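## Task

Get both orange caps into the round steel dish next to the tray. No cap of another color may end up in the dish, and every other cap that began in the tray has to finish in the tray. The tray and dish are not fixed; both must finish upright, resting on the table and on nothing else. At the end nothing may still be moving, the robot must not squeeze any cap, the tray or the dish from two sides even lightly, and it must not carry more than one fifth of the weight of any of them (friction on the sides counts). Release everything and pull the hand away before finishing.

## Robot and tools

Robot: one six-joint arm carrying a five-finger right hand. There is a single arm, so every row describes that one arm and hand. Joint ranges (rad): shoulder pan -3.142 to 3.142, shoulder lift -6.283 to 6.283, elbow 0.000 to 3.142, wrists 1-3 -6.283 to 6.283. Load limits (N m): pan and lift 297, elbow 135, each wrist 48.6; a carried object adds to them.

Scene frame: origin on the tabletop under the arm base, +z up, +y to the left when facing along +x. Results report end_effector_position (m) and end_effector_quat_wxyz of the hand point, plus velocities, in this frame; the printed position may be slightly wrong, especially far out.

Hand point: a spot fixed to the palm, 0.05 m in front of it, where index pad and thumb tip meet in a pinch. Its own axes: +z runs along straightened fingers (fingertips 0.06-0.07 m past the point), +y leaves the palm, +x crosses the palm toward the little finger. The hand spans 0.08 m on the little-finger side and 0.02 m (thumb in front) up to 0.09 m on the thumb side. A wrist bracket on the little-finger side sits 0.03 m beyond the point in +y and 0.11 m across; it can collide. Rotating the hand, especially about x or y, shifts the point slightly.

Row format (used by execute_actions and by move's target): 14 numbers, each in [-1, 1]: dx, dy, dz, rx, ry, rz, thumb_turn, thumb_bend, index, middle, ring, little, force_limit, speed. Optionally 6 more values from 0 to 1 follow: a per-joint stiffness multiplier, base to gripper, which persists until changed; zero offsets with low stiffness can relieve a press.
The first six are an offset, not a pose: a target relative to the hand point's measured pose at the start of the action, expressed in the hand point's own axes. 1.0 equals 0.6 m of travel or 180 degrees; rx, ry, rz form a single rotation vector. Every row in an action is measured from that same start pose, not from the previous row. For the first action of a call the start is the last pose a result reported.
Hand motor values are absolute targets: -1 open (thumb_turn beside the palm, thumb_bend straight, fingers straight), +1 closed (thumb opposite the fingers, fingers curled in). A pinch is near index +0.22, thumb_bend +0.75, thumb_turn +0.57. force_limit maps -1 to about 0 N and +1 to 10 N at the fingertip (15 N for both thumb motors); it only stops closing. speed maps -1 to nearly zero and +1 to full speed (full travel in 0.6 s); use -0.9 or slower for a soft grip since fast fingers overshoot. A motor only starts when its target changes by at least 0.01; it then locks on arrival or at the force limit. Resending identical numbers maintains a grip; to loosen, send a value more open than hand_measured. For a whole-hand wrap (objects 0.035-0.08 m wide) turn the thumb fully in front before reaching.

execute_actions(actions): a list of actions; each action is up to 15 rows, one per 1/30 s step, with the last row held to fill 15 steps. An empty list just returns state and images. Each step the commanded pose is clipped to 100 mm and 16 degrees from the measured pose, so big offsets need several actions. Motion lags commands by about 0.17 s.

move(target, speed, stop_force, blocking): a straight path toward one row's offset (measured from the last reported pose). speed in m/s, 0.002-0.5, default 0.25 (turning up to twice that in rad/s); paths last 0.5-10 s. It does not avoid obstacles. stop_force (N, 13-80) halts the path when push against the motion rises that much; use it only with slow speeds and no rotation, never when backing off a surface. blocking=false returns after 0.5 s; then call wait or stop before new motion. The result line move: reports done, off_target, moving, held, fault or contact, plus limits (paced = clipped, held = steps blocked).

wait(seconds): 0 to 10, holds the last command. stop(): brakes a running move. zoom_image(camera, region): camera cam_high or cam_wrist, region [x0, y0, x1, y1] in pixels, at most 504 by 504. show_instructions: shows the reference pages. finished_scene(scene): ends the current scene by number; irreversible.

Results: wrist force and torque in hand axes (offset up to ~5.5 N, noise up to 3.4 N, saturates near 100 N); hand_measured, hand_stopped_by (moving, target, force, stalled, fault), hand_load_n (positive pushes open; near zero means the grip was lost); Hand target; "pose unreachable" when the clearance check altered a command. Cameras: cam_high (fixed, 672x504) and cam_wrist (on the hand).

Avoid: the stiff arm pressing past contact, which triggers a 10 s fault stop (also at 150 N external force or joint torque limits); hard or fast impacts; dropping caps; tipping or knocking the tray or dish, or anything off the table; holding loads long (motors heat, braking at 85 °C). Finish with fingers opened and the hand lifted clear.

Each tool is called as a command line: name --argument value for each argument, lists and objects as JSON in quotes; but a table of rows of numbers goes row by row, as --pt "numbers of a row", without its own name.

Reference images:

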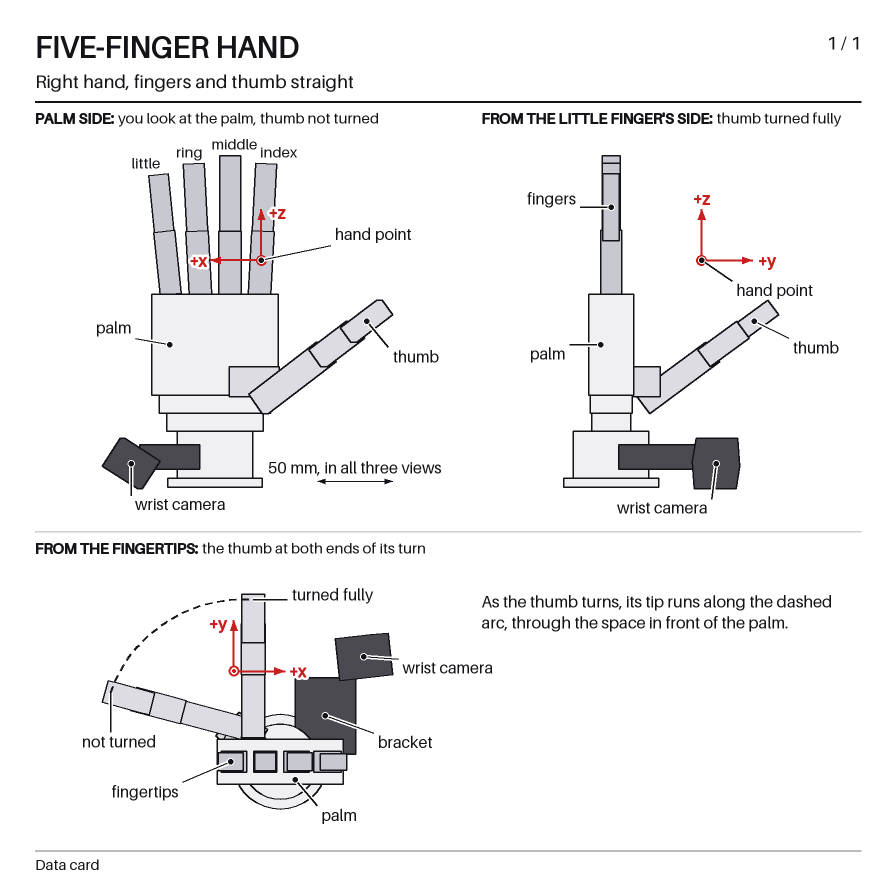

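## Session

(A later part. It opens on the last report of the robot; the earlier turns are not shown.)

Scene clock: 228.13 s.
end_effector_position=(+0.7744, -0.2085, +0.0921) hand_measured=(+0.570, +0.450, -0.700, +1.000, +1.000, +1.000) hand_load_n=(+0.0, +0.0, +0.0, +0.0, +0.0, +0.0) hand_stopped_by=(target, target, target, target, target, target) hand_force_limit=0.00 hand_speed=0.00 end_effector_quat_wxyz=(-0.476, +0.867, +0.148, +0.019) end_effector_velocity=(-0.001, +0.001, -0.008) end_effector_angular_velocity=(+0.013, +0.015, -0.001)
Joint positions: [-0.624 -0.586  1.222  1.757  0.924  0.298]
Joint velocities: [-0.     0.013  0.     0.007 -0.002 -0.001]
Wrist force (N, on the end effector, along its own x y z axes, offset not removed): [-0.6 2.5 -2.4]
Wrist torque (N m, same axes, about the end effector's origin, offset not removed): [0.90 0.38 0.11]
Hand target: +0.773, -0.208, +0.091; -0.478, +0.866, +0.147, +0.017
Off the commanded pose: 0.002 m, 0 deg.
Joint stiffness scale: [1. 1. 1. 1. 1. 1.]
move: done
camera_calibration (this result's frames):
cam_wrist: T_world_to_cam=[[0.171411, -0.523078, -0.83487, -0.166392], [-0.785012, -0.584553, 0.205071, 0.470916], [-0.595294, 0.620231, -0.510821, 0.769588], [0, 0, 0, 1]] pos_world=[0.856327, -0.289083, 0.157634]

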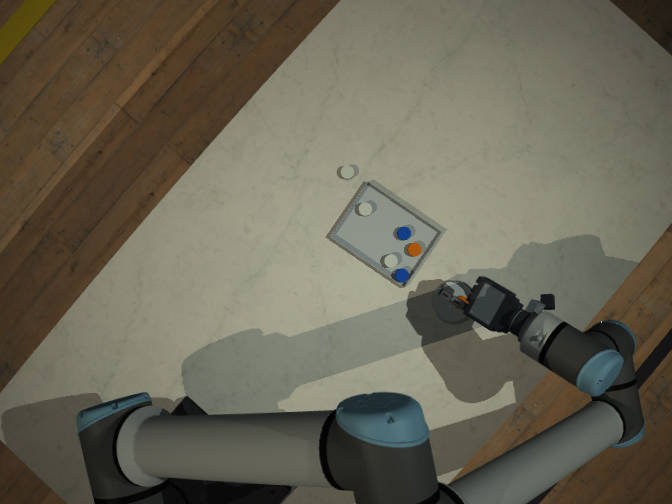

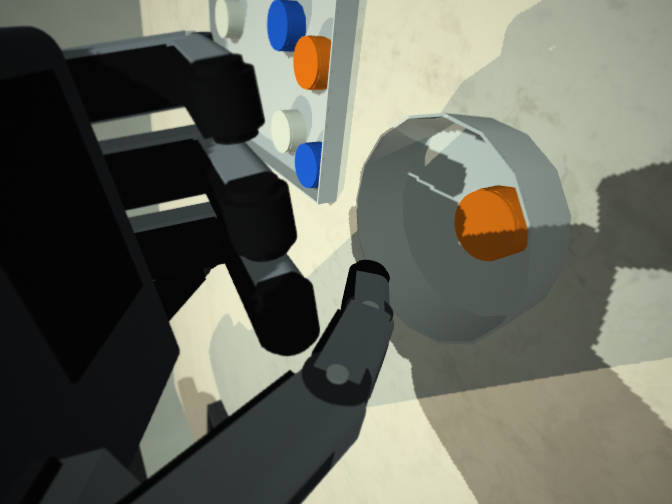

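move --target '[0.0705, -0.0953, 0.2339, -0.0872, 0.4103, 0.2723, 0.57, 0.45, -0.7, 1, 1, 1, 0.0, 0.0]' --speed 0.3

Scene clock: 235.63 s.
end_effector_position=(+0.7847, -0.0551, +0.0700) hand_measured=(+0.570, +0.450, -0.700, +1.000, +1.000, +1.000) hand_load_n=(+0.0, +0.0, +0.0, +0.0, +0.0, +0.0) hand_stopped_by=(target, target, target, target, target, target) hand_force_limit=0.00 hand_speed=0.00 end_effector_quat_wxyz=(-0.323, +0.718, -0.506, +0.351) end_effector_velocity=(+0.000, +0.002, -0.002) end_effector_angular_velocity=(-0.000, +0.001, -0.011)
Joint positions: [-0.432 -1.155  1.931 -0.117  1.089  2.588]
Joint velocities: [ 0.007  0.     0.002 -0.007  0.015  0.012]
Wrist force (N, on the end effector, along its own x y z axes, offset not removed): [-0.4 0.1 -0.5]
Wrist torque (N m, same axes, about the end effector's origin, offset not removed): [0.38 0.43 0.11]
Hand target: +0.783, -0.053, +0.069; -0.323, +0.718, -0.507, +0.351
Off the commanded pose: 0.002 m, 0 deg.
Joint stiffness scale: [1. 1. 1. 1. 1. 1.]
move: done
camera_calibration (this result's frames):
cam_wrist: T_world_to_cam=[[-0.521415, -0.176234, -0.834906, 0.456413], [-0.587574, 0.783672, 0.201531, 0.493921], [0.618776, 0.59565, -0.512169, -0.284696], [0, 0, 0, 1]] pos_world=[0.704359, -0.137058, 0.135709]

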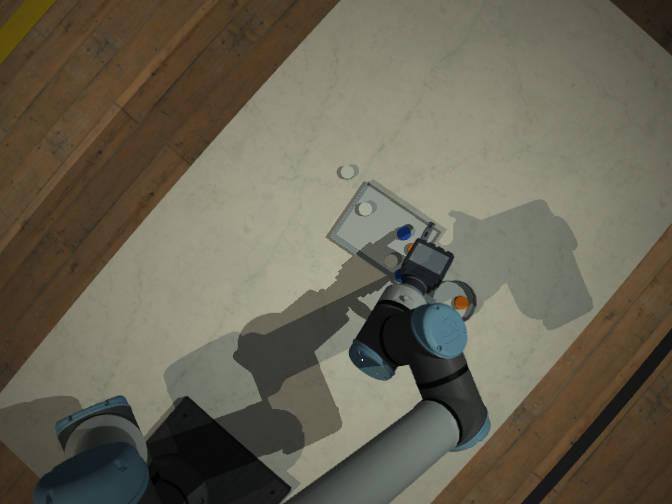

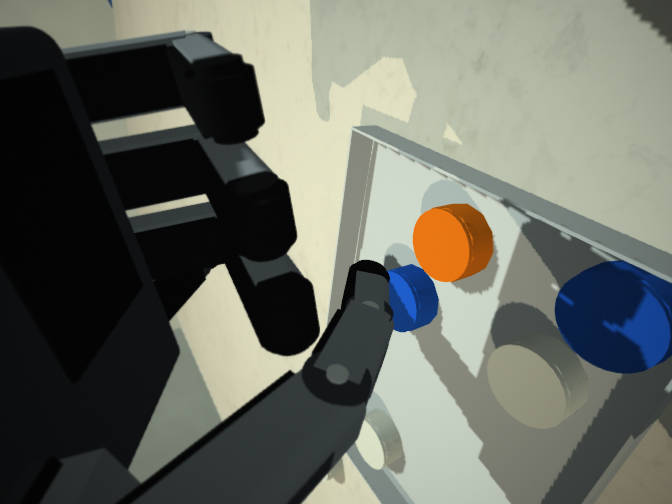

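move --target '[-0.0203, 0.0343, 0.0031, 0, 0, 0, 0.57, 0.45, -0.7, 1, 1, 1, 0.0, 0.0]' --speed 0.06

Scene clock: 243.30 s.
end_effector_position=(+0.7746, -0.0502, +0.0517) hand_measured=(+0.570, +0.450, -0.700, +1.000, +1.000, +1.000) hand_load_n=(+0.0, +0.0, +0.0, +0.0, +0.0, +0.0) hand_stopped_by=(target, target, target, target, target, target) hand_force_limit=0.00 hand_speed=0.00 end_effector_quat_wxyz=(-0.323, +0.718, -0.506, +0.352) end_effector_velocity=(+0.003, +0.000, +0.001) end_effector_angular_velocity=(-0.001, -0.009, +0.001)
Joint positions: [-0.432 -1.147  1.963 -0.16   1.091  2.589]
Joint velocities: [ 0.001 -0.     0.    -0.01  -0.002  0.002]
Wrist force (N, on the end effector, along its own x y z axes, offset not removed): [0.7 0.6 -5.3]
Wrist torque (N m, same axes, about the end effector's origin, offset not removed): [0.81 0.18 0.01]
Hand target: +0.773, -0.049, +0.050; -0.323, +0.718, -0.506, +0.351
Off the commanded pose: 0.003 m, 0 deg.
Joint stiffness scale: [1. 1. 1. 1. 1. 1.]
move: done
camera_calibration (this result's frames):
cam_wrist: T_world_to_cam=[[-0.520624, -0.176222, -0.835402, 0.436165], [-0.586676, 0.784714, 0.200087, 0.487223], [0.620292, 0.59428, -0.511927, -0.291935], [0, 0, 0, 1]] pos_world=[0.694004, -0.131978, 0.117436]

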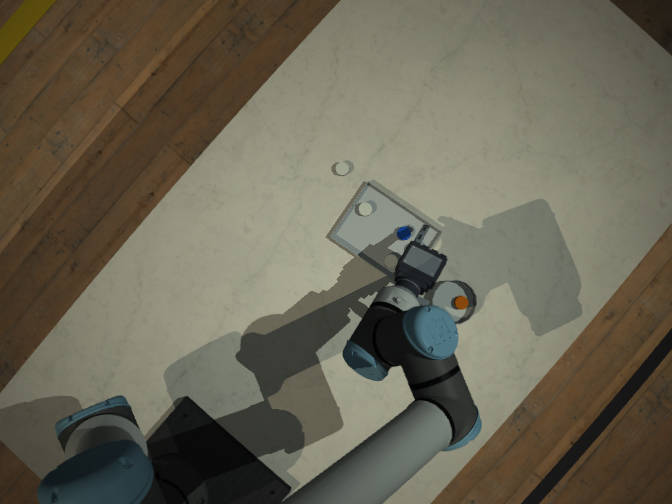

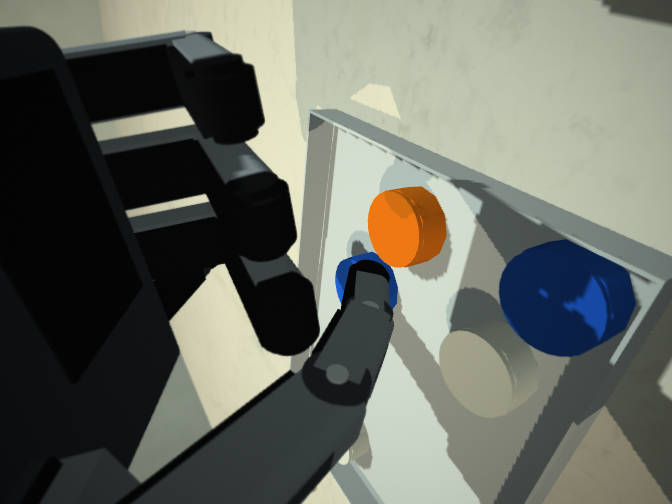

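move --target '[-0.0101, 0.0445, 0.0237, 0, 0, 0, 0.57, 0.45, -0.7, 1, 1, 1, 0.0, 0.0]' --speed 0.04 --stop_force 13

Scene clock: 249.67 s.
end_effector_position=(+0.7732, -0.0496, +0.0228) hand_measured=(+0.570, +0.450, -0.700, +1.000, +1.000, +1.000) hand_load_n=(+0.0, +0.0, +0.0, +0.0, +0.0, +0.0) hand_stopped_by=(target, target, target, target, target, target) hand_force_limit=0.00 hand_speed=0.00 end_effector_quat_wxyz=(-0.323, +0.718, -0.506, +0.353) end_effector_velocity=(+0.002, +0.000, +0.001) end_effector_angular_velocity=(-0.000, -0.007, +0.001)
Joint positions: [-0.432 -1.111  1.978 -0.213  1.09   2.589]
Joint velocities: [ 0.001  0.    -0.    -0.007 -0.001  0.003]
Wrist force (N, on the end effector, along its own x y z axes, offset not removed): [2.9 0.2 0.2]
Wrist torque (N m, same axes, about the end effector's origin, offset not removed): [0.38 -0.06 0.29]
Hand target: +0.772, -0.050, +0.021; -0.323, +0.718, -0.506, +0.352
Off the commanded pose: 0.003 m, 0 deg.
Joint stiffness scale: [1. 1. 1. 1. 1. 1.]
move: done
camera_calibration (this result's frames):
cam_wrist: T_world_to_cam=[[-0.519328, -0.176785, -0.836089, 0.410411], [-0.587339, 0.784509, 0.198941, 0.492316], [0.62075, 0.594384, -0.51125, -0.306595], [0, 0, 0, 1]] pos_world=[0.692613, -0.131437, 0.0884521]

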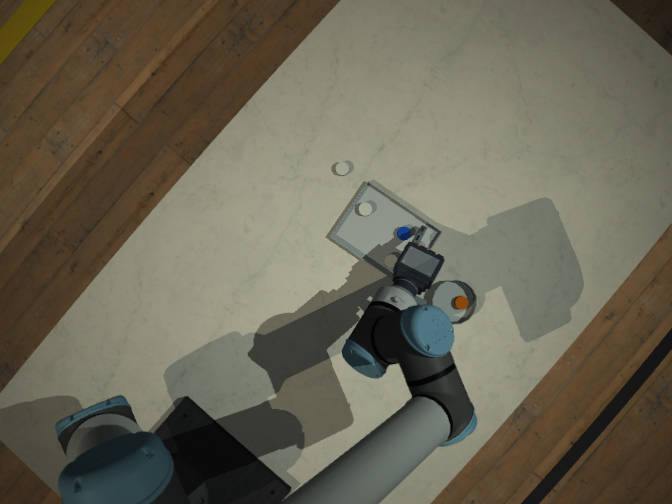

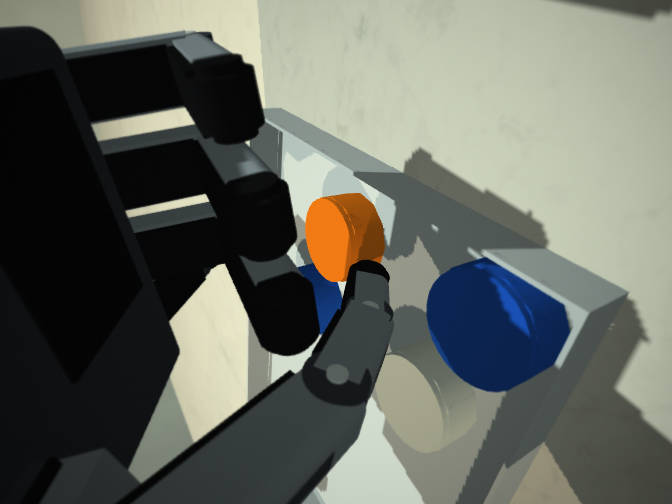

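The view matches the earlier grasp setup, so I'll close the index.

execute_actions --actions '[[[0,0,0,0,0,0,0.57,0.45,0.2,1,1,1,0.0,-0.5]],[[0,0,0,0,0,0,0.57,0.45,0.2,1,1,1,0.0,-0.5]]]'

move --target '[0.0160, -0.0752, -0.0499, 0, 0, 0, 0.57, 0.45, 0.2, 1, 1, 1, 0.0, -0.5]' --speed 0.06

Scene clock: 254.10 s.
end_effector_position=(+0.7734, -0.0497, +0.0229) hand_measured=(+0.570, +0.446, -0.094, +1.000, +1.000, +1.000) hand_load_n=(-0.5, +5.5, +8.0, +0.0, +0.0, +0.0) hand_stopped_by=(target, target, force, target, target, target) hand_force_limit=0.00 hand_speed=-0.50 end_effector_quat_wxyz=(-0.323, +0.718, -0.506, +0.353) end_effector_velocity=(-0.000, +0.001, +0.000) end_effector_angular_velocity=(+0.000, +0.000, +0.002)
Joint positions: [-0.432 -1.111  1.978 -0.213  1.09   2.589]
Joint velocities: [ 0.    -0.     0.     0.001 -0.001 -0.001]
Wrist force (N, on the end effector, along its own x y z axes, offset not removed): [0.2 1.2 -1.2]
Wrist torque (N m, same axes, about the end effector's origin, offset not removed): [0.72 0.17 0.21]
Hand target: +0.773, -0.050, +0.023; -0.323, +0.718, -0.506, +0.353
Off the commanded pose: 0.000 m, 0 deg.
Joint stiffness scale: [1. 1. 1. 1. 1. 1.]
Step readings (end_effector_position; steps 1 to 15: 1st action; 16 to 30: 2nd action):
0: (+0.7735, -0.0497, +0.0229)
1: (+0.7735, -0.0497, +0.0229)
2: (+0.7735, -0.0497, +0.0229)
4: (+0.7735, -0.0497, +0.0229)
8: (+0.7735, -0.0497, +0.0229)
15: (+0.7734, -0.0497, +0.0229)
16: (+0.7734, -0.0497, +0.0229)
17: (+0.7734, -0.0497, +0.0229)
19: (+0.7734, -0.0497, +0.0229)
23: (+0.7734, -0.0497, +0.0229)
30: end_effector_position above
camera_calibration (this result's frames):
cam_wrist: T_world_to_cam=[[-0.518761, -0.177053, -0.836384, 0.410102], [-0.587503, 0.784545, 0.198316, 0.492626], [0.621069, 0.594257, -0.511011, -0.306895], [0, 0, 0, 1]] pos_world=[0.692767, -0.131503, 0.0884809]

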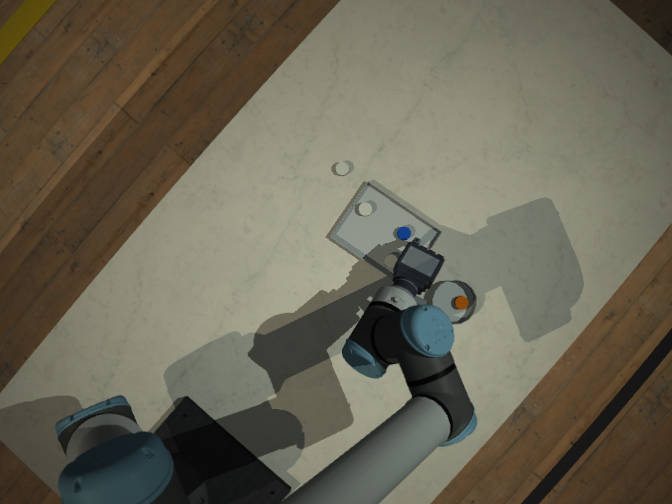

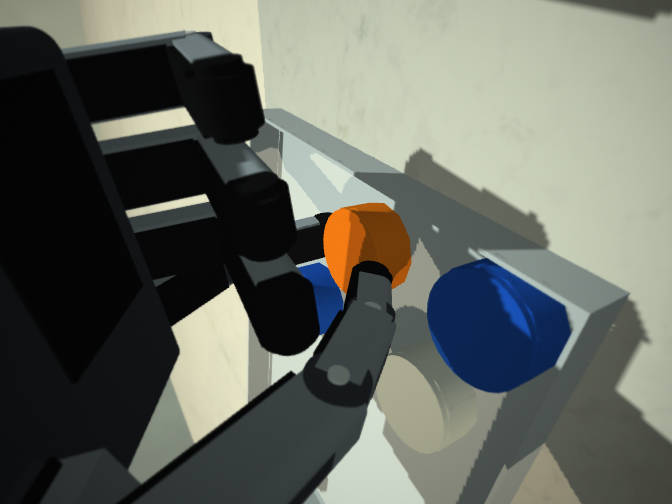

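Scene clock: 255.50 s.
end_effector_position=(+0.7720, -0.0487, +0.0764) hand_measured=(+0.570, +0.450, -0.094, +1.000, +1.000, +1.000) hand_load_n=(+0.0, +0.0, +0.0, +0.0, +0.0, +0.0) hand_stopped_by=(target, target, force, target, target, target) hand_force_limit=0.00 hand_speed=-0.50 end_effector_quat_wxyz=(-0.323, +0.718, -0.506, +0.352) end_effector_velocity=(-0.002, +0.001, -0.001) end_effector_angular_velocity=(+0.004, +0.008, +0.000)
Joint positions: [-0.432 -1.182  1.958 -0.12   1.09   2.589]
Joint velocities: [ 0.     0.    -0.     0.009 -0.     0.   ]
Wrist force (N, on the end effector, along its own x y z axes, offset not removed): [0.8 -5.2 -0.1]
Wrist torque (N m, same axes, about the end effector's origin, offset not removed): [-0.51 0.13 0.14]
Hand target: +0.773, -0.049, +0.078; -0.323, +0.718, -0.506, +0.353
Off the commanded pose: 0.002 m, 0 deg.
Joint stiffness scale: [1. 1. 1. 1. 1. 1.]
move: done
camera_calibration (this result's frames):
cam_wrist: T_world_to_cam=[[-0.519765, -0.176563, -0.835865, 0.454999], [-0.58726, 0.784433, 0.199477, 0.480161], [0.620459, 0.594551, -0.511409, -0.278748], [0, 0, 0, 1]] pos_world=[0.691424, -0.130588, 0.141982]

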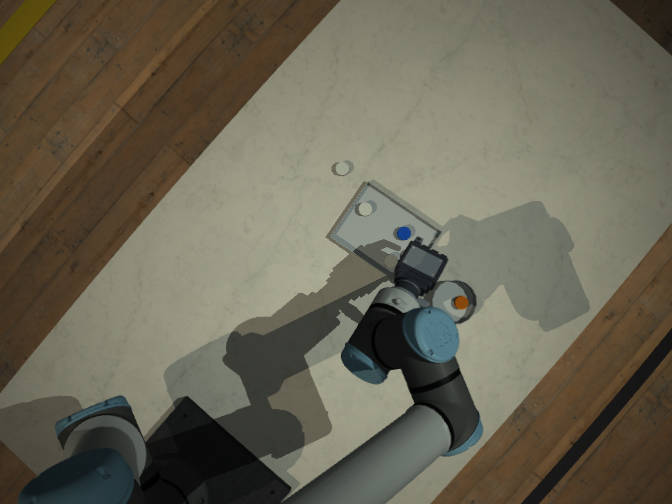

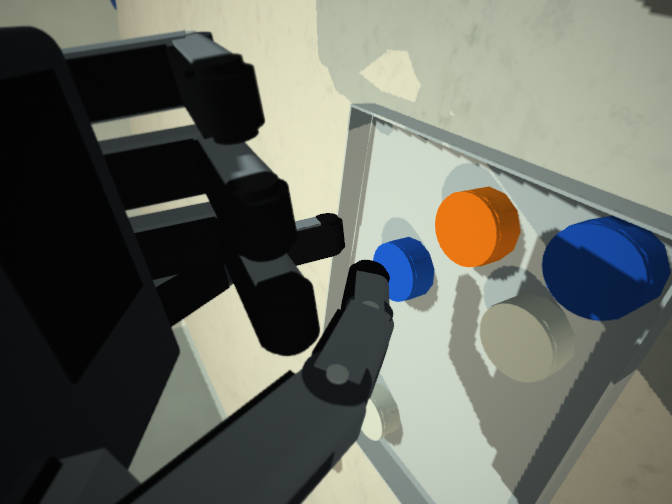

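move --target '[-0.0082, 0.0495, 0.0037, -0.0278, 0, 0, 0.57, 0.45, -0.7, 1, 1, 1, 0.0, 0.0]' --speed 0.06

Scene clock: 278.37 s.
end_effector_position=(+0.7562, -0.0524, +0.0496) hand_measured=(+0.570, +0.450, -0.700, +1.000, +1.000, +1.000) hand_load_n=(+0.0, +0.0, +0.0, +0.0, +0.0, +0.0) hand_stopped_by=(target, target, target, target, target, target) hand_force_limit=0.00 hand_speed=0.00 end_effector_quat_wxyz=(-0.292, +0.730, -0.522, +0.329) end_effector_velocity=(+0.001, -0.001, +0.001) end_effector_angular_velocity=(-0.005, +0.003, -0.000)
Joint positions: [-0.426 -1.15   1.951 -0.065  1.141  2.561]
Joint velocities: [ 0.002  0.    -0.004  0.006  0.006 -0.004]
Wrist force (N, on the end effector, along its own x y z axes, offset not removed): [-1.9 -1.5 -3.1]
Wrist torque (N m, same axes, about the end effector's origin, offset not removed): [0.49 0.55 -0.08]
Hand target: +0.758, -0.052, +0.050; -0.291, +0.731, -0.521, +0.330
Off the commanded pose: 0.002 m, 0 deg.
Joint stiffness scale: [1. 1. 1. 1. 1. 1.]
move: done
camera_calibration (this result's frames):
cam_wrist: T_world_to_cam=[[-0.590641, -0.181451, -0.786269, 0.474639], [-0.555426, 0.798252, 0.233016, 0.454098], [0.585359, 0.574343, -0.572263, -0.251974], [0, 0, 0, 1]] pos_world=[0.680054, -0.131641, 0.123186]

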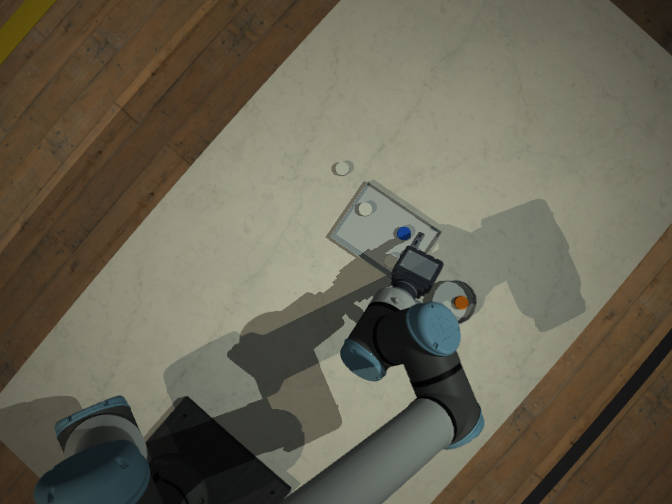

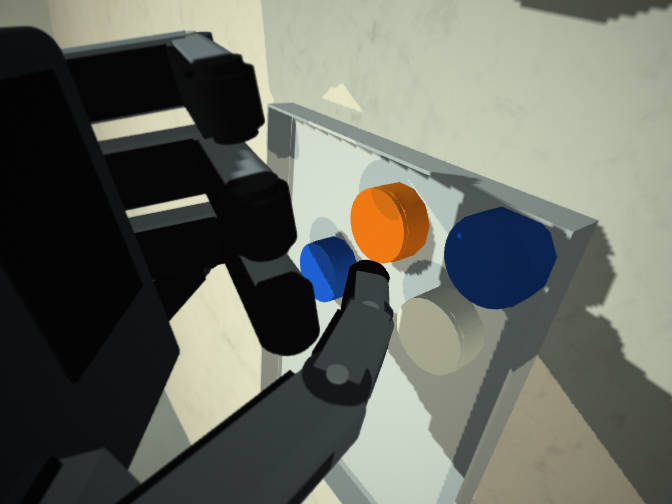

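move --target '[-0.0089, 0.0393, 0.0313, 0, 0, 0, 0.57, 0.45, -0.7, 1, 1, 1, 0.0, 0.0]' --speed 0.03 --stop_force 13

Scene clock: 288.57 s.
end_effector_position=(+0.7582, -0.0536, +0.0214) hand_measured=(+0.570, +0.450, -0.700, +1.000, +1.000, +1.000) hand_load_n=(+0.0, -1.0, +0.0, +0.0, +0.0, +0.0) hand_stopped_by=(target, target, target, target, target, target) hand_force_limit=0.00 hand_speed=0.00 end_effector_quat_wxyz=(-0.292, +0.730, -0.521, +0.331) end_effector_velocity=(+0.002, -0.000, +0.001) end_effector_angular_velocity=(-0.002, -0.007, +0.000)
Joint positions: [-0.426 -1.112  1.96  -0.116  1.142  2.56 ]
Joint velocities: [ 0.001 -0.     0.    -0.007 -0.001  0.001]
Wrist force (N, on the end effector, along its own x y z axes, offset not removed): [2.8 -4.6 -3.5]
Wrist torque (N m, same axes, about the end effector's origin, offset not removed): [0.16 -0.06 0.25]
Hand target: +0.756, -0.052, +0.019; -0.292, +0.730, -0.522, +0.329
Off the commanded pose: 0.003 m, 0 deg.
Joint stiffness scale: [1. 1. 1. 1. 1. 1.]
move: done
camera_calibration (this result's frames):
cam_wrist: T_world_to_cam=[[-0.588444, -0.183052, -0.787544, 0.451697], [-0.555885, 0.798905, 0.229658, 0.463192], [0.587133, 0.572925, -0.571867, -0.269972], [0, 0, 0, 1]] pos_world=[0.68179, -0.132689, 0.0949667]

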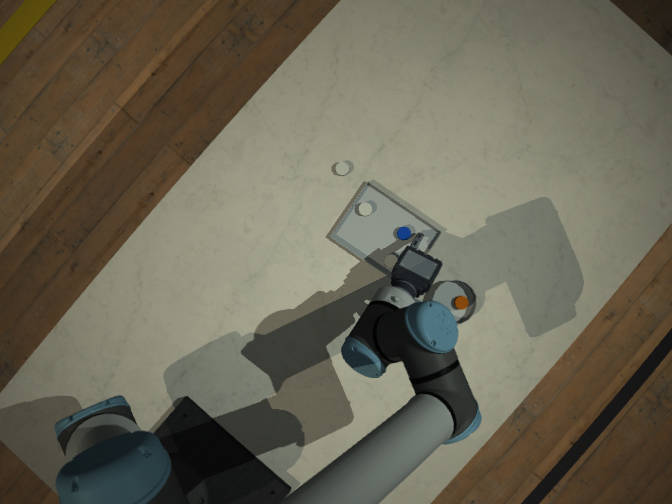

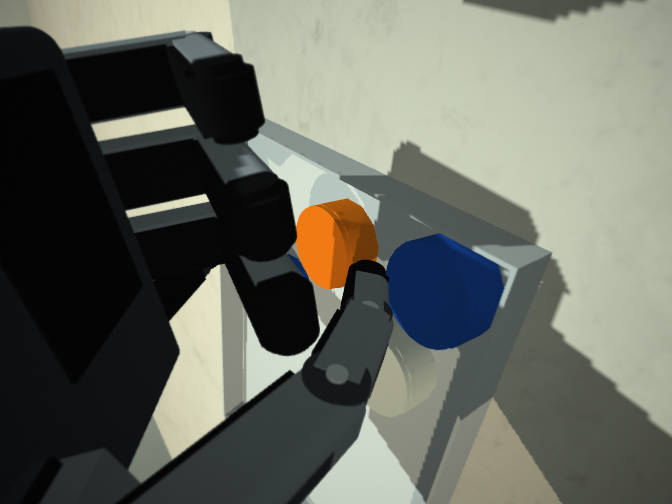

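execute_actions --actions '[[[0,0,0,0,0,0,0.57,0.45,0.2,1,1,1,0.0,-0.5]],[[0,0,0,0,0,0,0.57,0.45,0.2,1,1,1,0.0,-0.5]]]'

Scene clock: 291.63 s.
end_effector_position=(+0.7590, -0.0540, +0.0226) hand_measured=(+0.570, +0.448, -0.094, +1.000, +1.000, +1.000) hand_load_n=(-1.0, +3.5, +7.0, +0.0, +0.0, +0.0) hand_stopped_by=(target, target, force, target, target, target) hand_force_limit=0.00 hand_speed=-0.50 end_effector_quat_wxyz=(-0.292, +0.730, -0.521, +0.332) end_effector_velocity=(+0.000, +0.001, -0.000) end_effector_angular_velocity=(+0.002, +0.000, +0.001)
Joint positions: [-0.426 -1.113  1.96  -0.117  1.142  2.56 ]
Joint velocities: [ 0.001  0.     0.     0.    -0.001  0.001]
Wrist force (N, on the end effector, along its own x y z axes, offset not removed): [-1.0 -4.1 -6.4]
Wrist torque (N m, same axes, about the end effector's origin, offset not removed): [0.50 0.59 -0.05]
Hand target: +0.759, -0.054, +0.022; -0.292, +0.730, -0.521, +0.332
Off the commanded pose: 0.001 m, 0 deg.
Joint stiffness scale: [1. 1. 1. 1. 1. 1.]
Step readings (end_effector_position; steps 1 to 15: 1st action; 16 to 30: 2nd action):
0: (+0.7584, -0.0538, +0.0214)
1: (+0.7584, -0.0538, +0.0214)
2: (+0.7584, -0.0538, +0.0214)
4: (+0.7584, -0.0538, +0.0214)
8: (+0.7584, -0.0538, +0.0214)
15: (+0.7586, -0.0538, +0.0218)
16: (+0.7588, -0.0539, +0.0221)
17: (+0.7589, -0.0540, +0.0223)
19: (+0.7590, -0.0540, +0.0226)
23: (+0.7590, -0.0540, +0.0226)
30: end_effector_position above
camera_calibration (this result's frames):
cam_wrist: T_world_to_cam=[[-0.586481, -0.183971, -0.788793, 0.451505], [-0.556531, 0.799096, 0.227416, 0.464188], [0.588484, 0.572363, -0.57104, -0.270652], [0, 0, 0, 1]] pos_world=[0.682408, -0.132956, 0.0960272]

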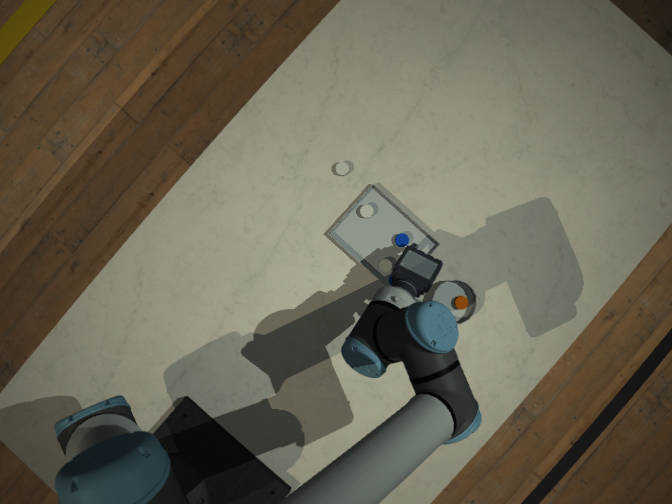

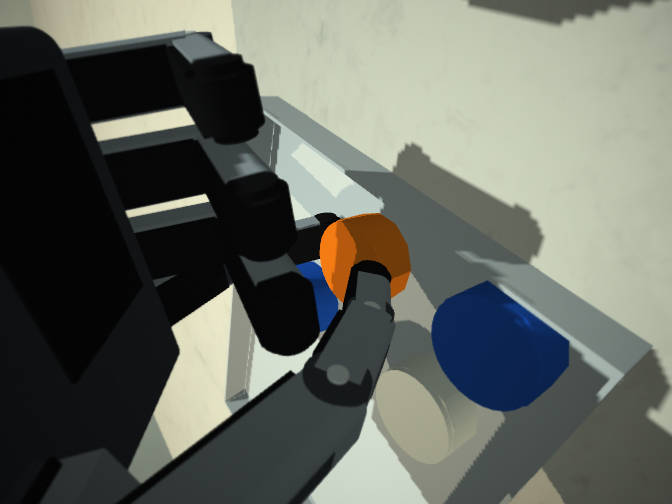

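move --target '[0.0160, -0.0706, -0.0563, 0, 0, 0, 0.57, 0.45, 0.2, 1, 1, 1, 0.0, -0.5]' --speed 0.05

Scene clock: 295.60 s.
end_effector_position=(+0.7572, -0.0529, +0.0758) hand_measured=(+0.570, +0.450, -0.094, +1.000, +1.000, +1.000) hand_load_n=(+0.0, +0.0, +0.0, +0.0, +0.0, +0.0) hand_stopped_by=(target, target, force, target, target, target) hand_force_limit=0.00 hand_speed=-0.50 end_effector_quat_wxyz=(-0.292, +0.730, -0.521, +0.331) end_effector_velocity=(-0.002, +0.001, -0.000) end_effector_angular_velocity=(+0.004, +0.007, -0.000)
Joint positions: [-0.426 -1.183  1.938 -0.024  1.142  2.56 ]
Joint velocities: [ 0.     0.    -0.     0.008 -0.001  0.001]
Wrist force (N, on the end effector, along its own x y z axes, offset not removed): [1.0 2.4 -3.1]
Wrist torque (N m, same axes, about the end effector's origin, offset not removed): [0.83 0.25 0.37]
Hand target: +0.759, -0.054, +0.078; -0.292, +0.730, -0.521, +0.332
Off the commanded pose: 0.002 m, 0 deg.
Joint stiffness scale: [1. 1. 1. 1. 1. 1.]
move: done
camera_calibration (this result's frames):
cam_wrist: T_world_to_cam=[[-0.587796, -0.183338, -0.787961, 0.493682], [-0.556145, 0.798919, 0.22898, 0.449793], [0.587536, 0.572814, -0.571564, -0.239037], [0, 0, 0, 1]] pos_world=[0.680777, -0.131914, 0.149384]

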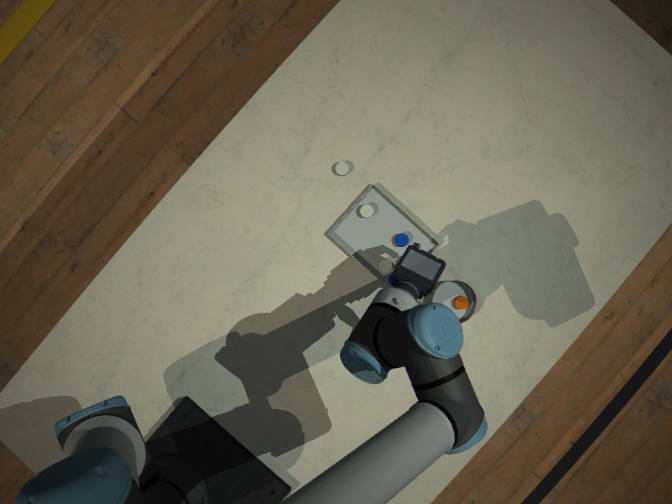

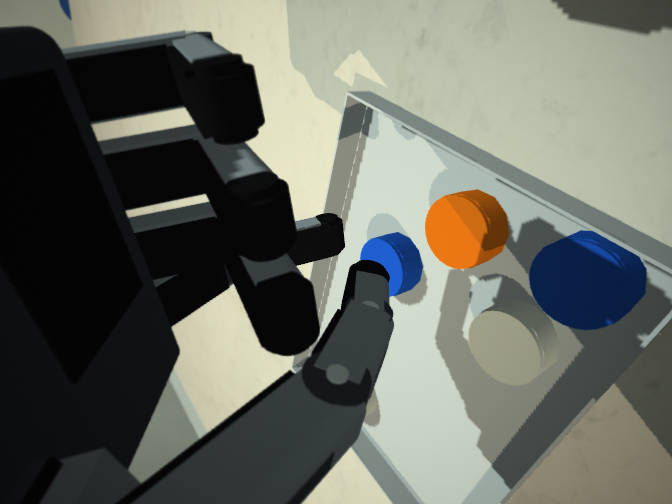

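move --target '[-0.0113, 0.0433, 0.0125, 0, 0, 0, 0.57, 0.3, -0.2, 1, 1, 1, 0.0, 0.0]' --speed 0.06

Scene clock: 334.97 s.
end_effector_position=(+0.7483, -0.0526, +0.0516) hand_measured=(+0.570, +0.300, -0.200, +1.000, +1.000, +1.000) hand_load_n=(+0.0, +0.0, +0.0, +0.0, +0.0, +0.0) hand_stopped_by=(target, target, target, target, target, target) hand_force_limit=0.00 hand_speed=0.00 end_effector_quat_wxyz=(-0.292, +0.730, -0.521, +0.332) end_effector_velocity=(+0.004, -0.000, +0.001) end_effector_angular_velocity=(-0.005, -0.012, +0.002)
Joint positions: [-0.432 -1.164  1.969 -0.072  1.137  2.556]
Joint velocities: [ 0.001 -0.    -0.    -0.013 -0.001 -0.   ]
Wrist force (N, on the end effector, along its own x y z axes, offset not removed): [3.7 3.1 -2.4]
Wrist torque (N m, same axes, about the end effector's origin, offset not removed): [0.88 -0.27 0.31]
Hand target: +0.747, -0.053, +0.050; -0.292, +0.730, -0.521, +0.331
Off the commanded pose: 0.002 m, 0 deg.
Joint stiffness scale: [1. 1. 1. 1. 1. 1.]
move: done
camera_calibration (this result's frames):
cam_wrist: T_world_to_cam=[[-0.587276, -0.183525, -0.788305, 0.468957], [-0.556413, 0.798859, 0.228537, 0.450345], [0.587803, 0.572837, -0.571267, -0.24804], [0, 0, 0, 1]] pos_world=[0.671784, -0.13161, 0.125064]

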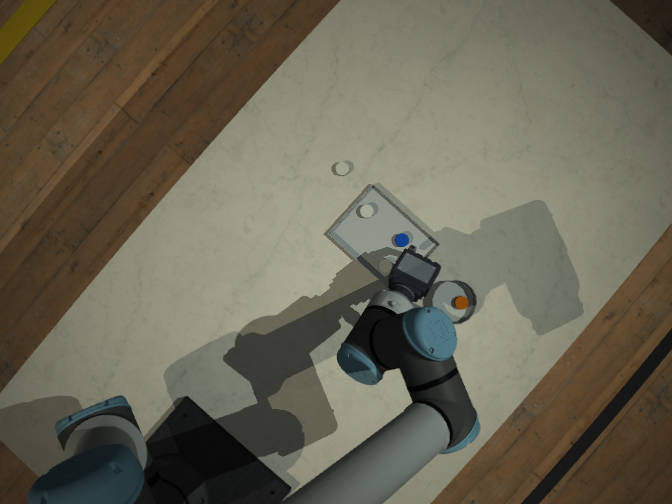

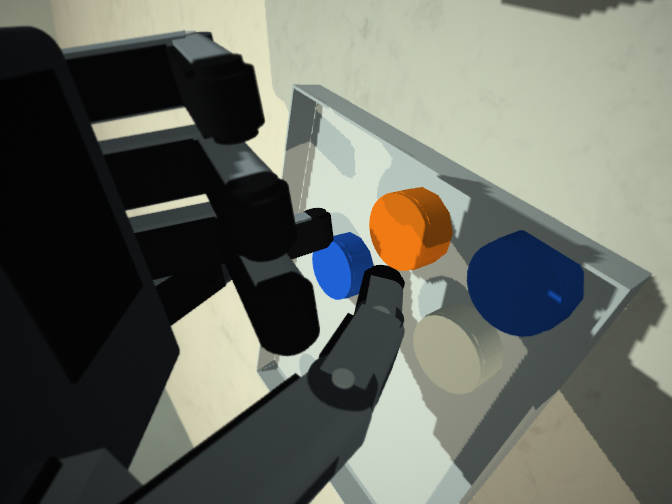

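move --target '[-0.0096, 0.0404, 0.0270, 0, 0, 0, 0.57, 0.3, -0.2, 1, 1, 1, 0.0, 0.0]' --speed 0.03 --stop_force 13

Scene clock: 341.83 s.
end_effector_position=(+0.7477, -0.0524, +0.0238) hand_measured=(+0.570, +0.300, -0.200, +1.000, +1.000, +1.000) hand_load_n=(+0.0, +0.0, +0.0, +0.0, +0.0, +0.0) hand_stopped_by=(target, target, target, target, target, target) hand_force_limit=0.00 hand_speed=0.00 end_effector_quat_wxyz=(-0.292, +0.730, -0.521, +0.332) end_effector_velocity=(+0.002, -0.002, +0.001) end_effector_angular_velocity=(-0.003, -0.006, -0.000)
Joint positions: [-0.432 -1.129  1.983 -0.124  1.137  2.555]
Joint velocities: [-0.002 -0.    -0.    -0.006 -0.001 -0.002]
Wrist force (N, on the end effector, along its own x y z axes, offset not removed): [2.8 -1.7 0.5]
Wrist torque (N m, same axes, about the end effector's origin, offset not removed): [0.04 -0.24 0.20]
Hand target: +0.746, -0.053, +0.022; -0.292, +0.730, -0.521, +0.332
Off the commanded pose: 0.003 m, 0 deg.
Joint stiffness scale: [1. 1. 1. 1. 1. 1.]
move: done
camera_calibration (this result's frames):
cam_wrist: T_world_to_cam=[[-0.585739, -0.184362, -0.789253, 0.445613], [-0.55707, 0.798892, 0.226813, 0.456711], [0.588712, 0.572522, -0.570645, -0.26436], [0, 0, 0, 1]] pos_world=[0.671065, -0.131357, 0.0972575]

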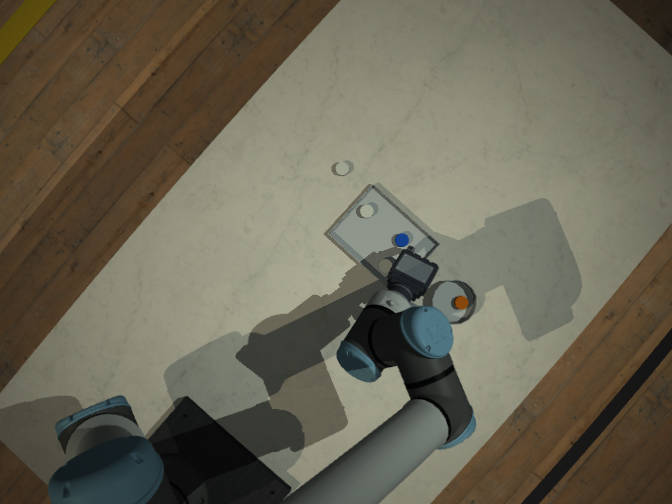

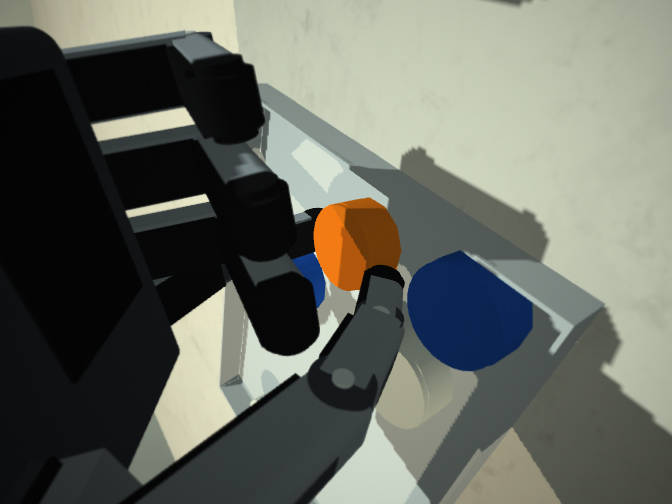

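execute_actions --actions '[[[-0.0012,0.0051,0.0041,0,0,0,0.57,0.3,-0.2,1,1,1,0.0,0.0]],[[0,0,0,0,0,0,0.57,0.3,-0.2,1,1,1,0.0,0.0]]]'

Scene clock: 346.80 s.
end_effector_position=(+0.7488, -0.0528, +0.0224) hand_measured=(+0.570, +0.300, -0.200, +1.000, +1.000, +1.000) hand_load_n=(+0.0, +0.0, -1.5, +0.0, +0.0, +0.0) hand_stopped_by=(target, target, target, target, target, target) hand_force_limit=0.00 hand_speed=0.00 end_effector_quat_wxyz=(-0.293, +0.730, -0.520, +0.334) end_effector_velocity=(+0.000, +0.001, +0.000) end_effector_angular_velocity=(+0.000, -0.002, +0.002)
Joint positions: [-0.432 -1.126  1.983 -0.129  1.136  2.555]
Joint velocities: [ 0.001 -0.    -0.    -0.001 -0.002 -0.   ]
Wrist force (N, on the end effector, along its own x y z axes, offset not removed): [-1.7 -1.8 -7.0]
Wrist torque (N m, same axes, about the end effector's origin, offset not removed): [0.86 0.29 0.31]
Hand target: +0.749, -0.053, +0.022; -0.293, +0.730, -0.520, +0.334
Off the commanded pose: 0.000 m, 0 deg.
Joint stiffness scale: [1. 1. 1. 1. 1. 1.]
Step readings (end_effector_position; steps 1 to 15: 1st action; 16 to 30: 2nd action):
0: (+0.7479, -0.0525, +0.0239)
1: (+0.7479, -0.0525, +0.0239)
2: (+0.7479, -0.0525, +0.0239)
4: (+0.7482, -0.0526, +0.0238)
8: (+0.7485, -0.0528, +0.0225)
15: (+0.7487, -0.0528, +0.0223)
16: (+0.7487, -0.0528, +0.0223)
17: (+0.7487, -0.0528, +0.0223)
19: (+0.7487, -0.0528, +0.0223)
23: (+0.7487, -0.0528, +0.0223)
30: end_effector_position above
camera_calibration (this result's frames):
cam_wrist: T_world_to_cam=[[-0.58356, -0.185381, -0.790627, 0.443353], [-0.557819, 0.799061, 0.224366, 0.458662], [0.590166, 0.571957, -0.569709, -0.266705], [0, 0, 0, 1]] pos_world=[0.671974, -0.131766, 0.0956742]

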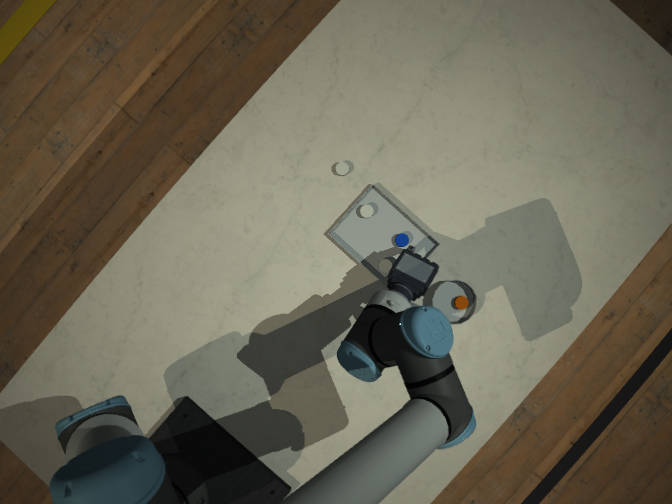

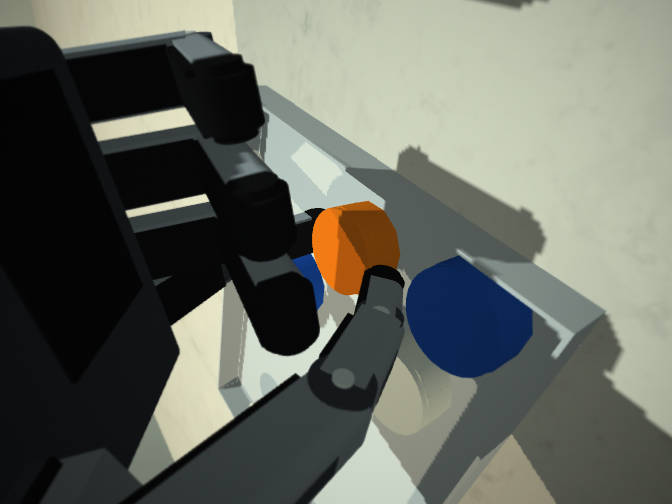

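execute_actions --actions '[[[0,0,0,0,0,0,0.57,0.7,-0.2,1,1,1,0.0,-0.6]],[[0,0,0,0,0,0,0.57,0.7,-0.2,1,1,1,0.0,-0.6]]]'

Scene clock: 351.97 s.
end_effector_position=(+0.7488, -0.0528, +0.0224) hand_measured=(+0.570, +0.678, -0.200, +1.000, +1.000, +1.000) hand_load_n=(+0.0, +0.0, -1.5, +0.0, +0.0, +0.0) hand_stopped_by=(target, moving, target, target, target, target) hand_force_limit=0.00 hand_speed=-0.60 end_effector_quat_wxyz=(-0.293, +0.730, -0.520, +0.334) end_effector_velocity=(-0.000, +0.000, -0.000) end_effector_angular_velocity=(+0.001, +0.001, -0.000)
Joint positions: [-0.432 -1.126  1.983 -0.129  1.136  2.555]
Joint velocities: [ 0.     0.    -0.     0.     0.     0.001]
Wrist force (N, on the end effector, along its own x y z axes, offset not removed): [-0.3 2.6 -1.6]
Wrist torque (N m, same axes, about the end effector's origin, offset not removed): [0.97 0.27 0.42]
Hand target: +0.749, -0.053, +0.022; -0.293, +0.730, -0.520, +0.334
Off the commanded pose: 0.000 m, 0 deg.
Joint stiffness scale: [1. 1. 1. 1. 1. 1.]
Step readings (end_effector_position; steps 1 to 15: 1st action; 16 to 30: 2nd action):
0: (+0.7488, -0.0528, +0.0224)
1: (+0.7488, -0.0528, +0.0224)
2: (+0.7488, -0.0528, +0.0224)
4: (+0.7488, -0.0528, +0.0224)
8: (+0.7488, -0.0528, +0.0224)
15: (+0.7488, -0.0528, +0.0224)
16: (+0.7488, -0.0528, +0.0224)
17: (+0.7488, -0.0528, +0.0224)
19: (+0.7488, -0.0528, +0.0224)
23: (+0.7488, -0.0528, +0.0224)
30: end_effector_position above
camera_calibration (this result's frames):
cam_wrist: T_world_to_cam=[[-0.583532, -0.185395, -0.790645, 0.443356], [-0.557827, 0.799065, 0.224333, 0.458669], [0.590186, 0.571948, -0.569698, -0.266707], [0, 0, 0, 1]] pos_world=[0.671977, -0.131768, 0.0957]

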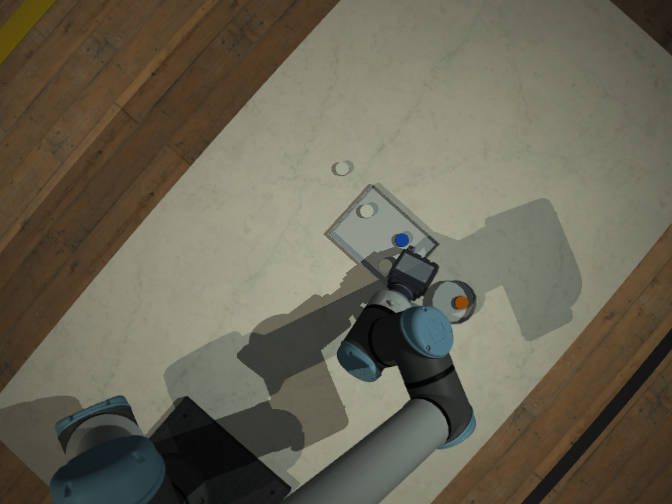

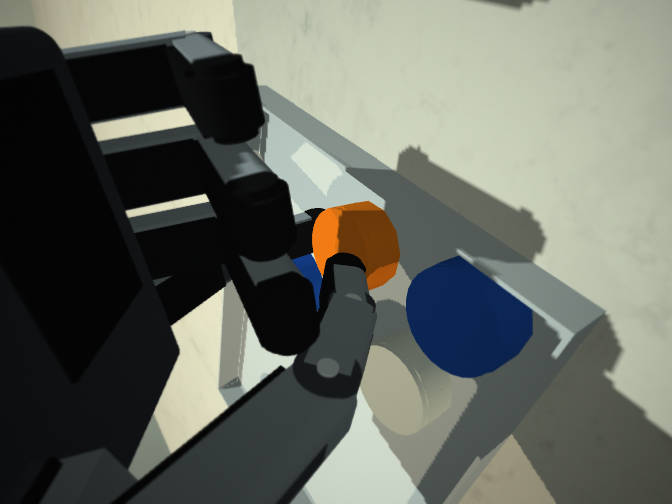

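execute_actions --actions '[[[0,0,0,0,0,0,0.57,0.25,-0.2,1,1,1,0.0,0.0]],[[0,0,0,0.0278,0,0,0.57,0.25,-0.2,1,1,1,0.0,0.0]],[[0,0,0,0,0,0,0.57,0.25,-0.2,1,1,1,0.0,0.0]]]'

Scene clock: 358.43 s.
end_effector_position=(+0.7489, -0.0529, +0.0224) hand_measured=(+0.570, +0.250, -0.200, +1.000, +1.000, +1.000) hand_load_n=(+0.0, +0.0, +0.0, +0.0, +0.0, +0.0) hand_stopped_by=(target, target, target, target, target, target) hand_force_limit=0.00 hand_speed=0.00 end_effector_quat_wxyz=(-0.322, +0.718, -0.506, +0.354) end_effector_velocity=(-0.001, +0.001, -0.000) end_effector_angular_velocity=(+0.002, +0.004, -0.002)
Joint positions: [-0.455 -1.138  2.027 -0.229  1.075  2.571]
Joint velocities: [ 0.001 -0.     0.     0.003  0.003  0.002]
Wrist force (N, on the end effector, along its own x y z axes, offset not removed): [-3.0 -1.0 1.0]
Wrist torque (N m, same axes, about the end effector's origin, offset not removed): [0.16 0.79 -0.06]
Hand target: +0.749, -0.053, +0.022; -0.321, +0.718, -0.506, +0.354
Off the commanded pose: 0.000 m, 0 deg.
Joint stiffness scale: [1. 1. 1. 1. 1. 1.]
Step readings (end_effector_position; steps 1 to 15: 1st action; 16 to 30: 2nd action; 31 to 45: 3rd action):
0: (+0.7488, -0.0528, +0.0224)
1: (+0.7488, -0.0528, +0.0224)
2: (+0.7488, -0.0528, +0.0224)
4: (+0.7488, -0.0528, +0.0224)
8: (+0.7488, -0.0528, +0.0224)
15: (+0.7488, -0.0528, +0.0224)
16: (+0.7488, -0.0528, +0.0224)
17: (+0.7490, -0.0526, +0.0225)
19: (+0.7507, -0.0520, +0.0234)
23: (+0.7485, -0.0527, +0.0230)
30: (+0.7489, -0.0533, +0.0224)
31: (+0.7493, -0.0532, +0.0225)
32: (+0.7496, -0.0531, +0.0226)
34: (+0.7497, -0.0531, +0.0226)
38: (+0.7493, -0.0530, +0.0225)
45: end_effector_position above
camera_calibration (this result's frames):
cam_wrist: T_world_to_cam=[[-0.518655, -0.179275, -0.835977, 0.396151], [-0.586311, 0.786228, 0.195152, 0.480113], [0.622283, 0.591359, -0.512892, -0.291035], [0, 0, 0, 1]] pos_world=[0.668068, -0.134352, 0.0882081]

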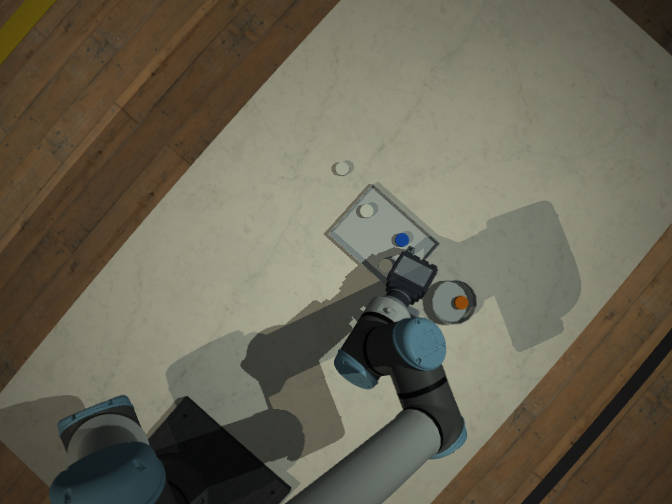

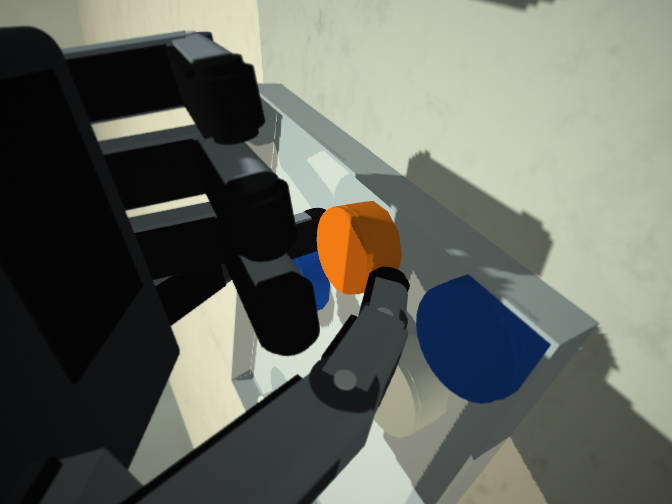

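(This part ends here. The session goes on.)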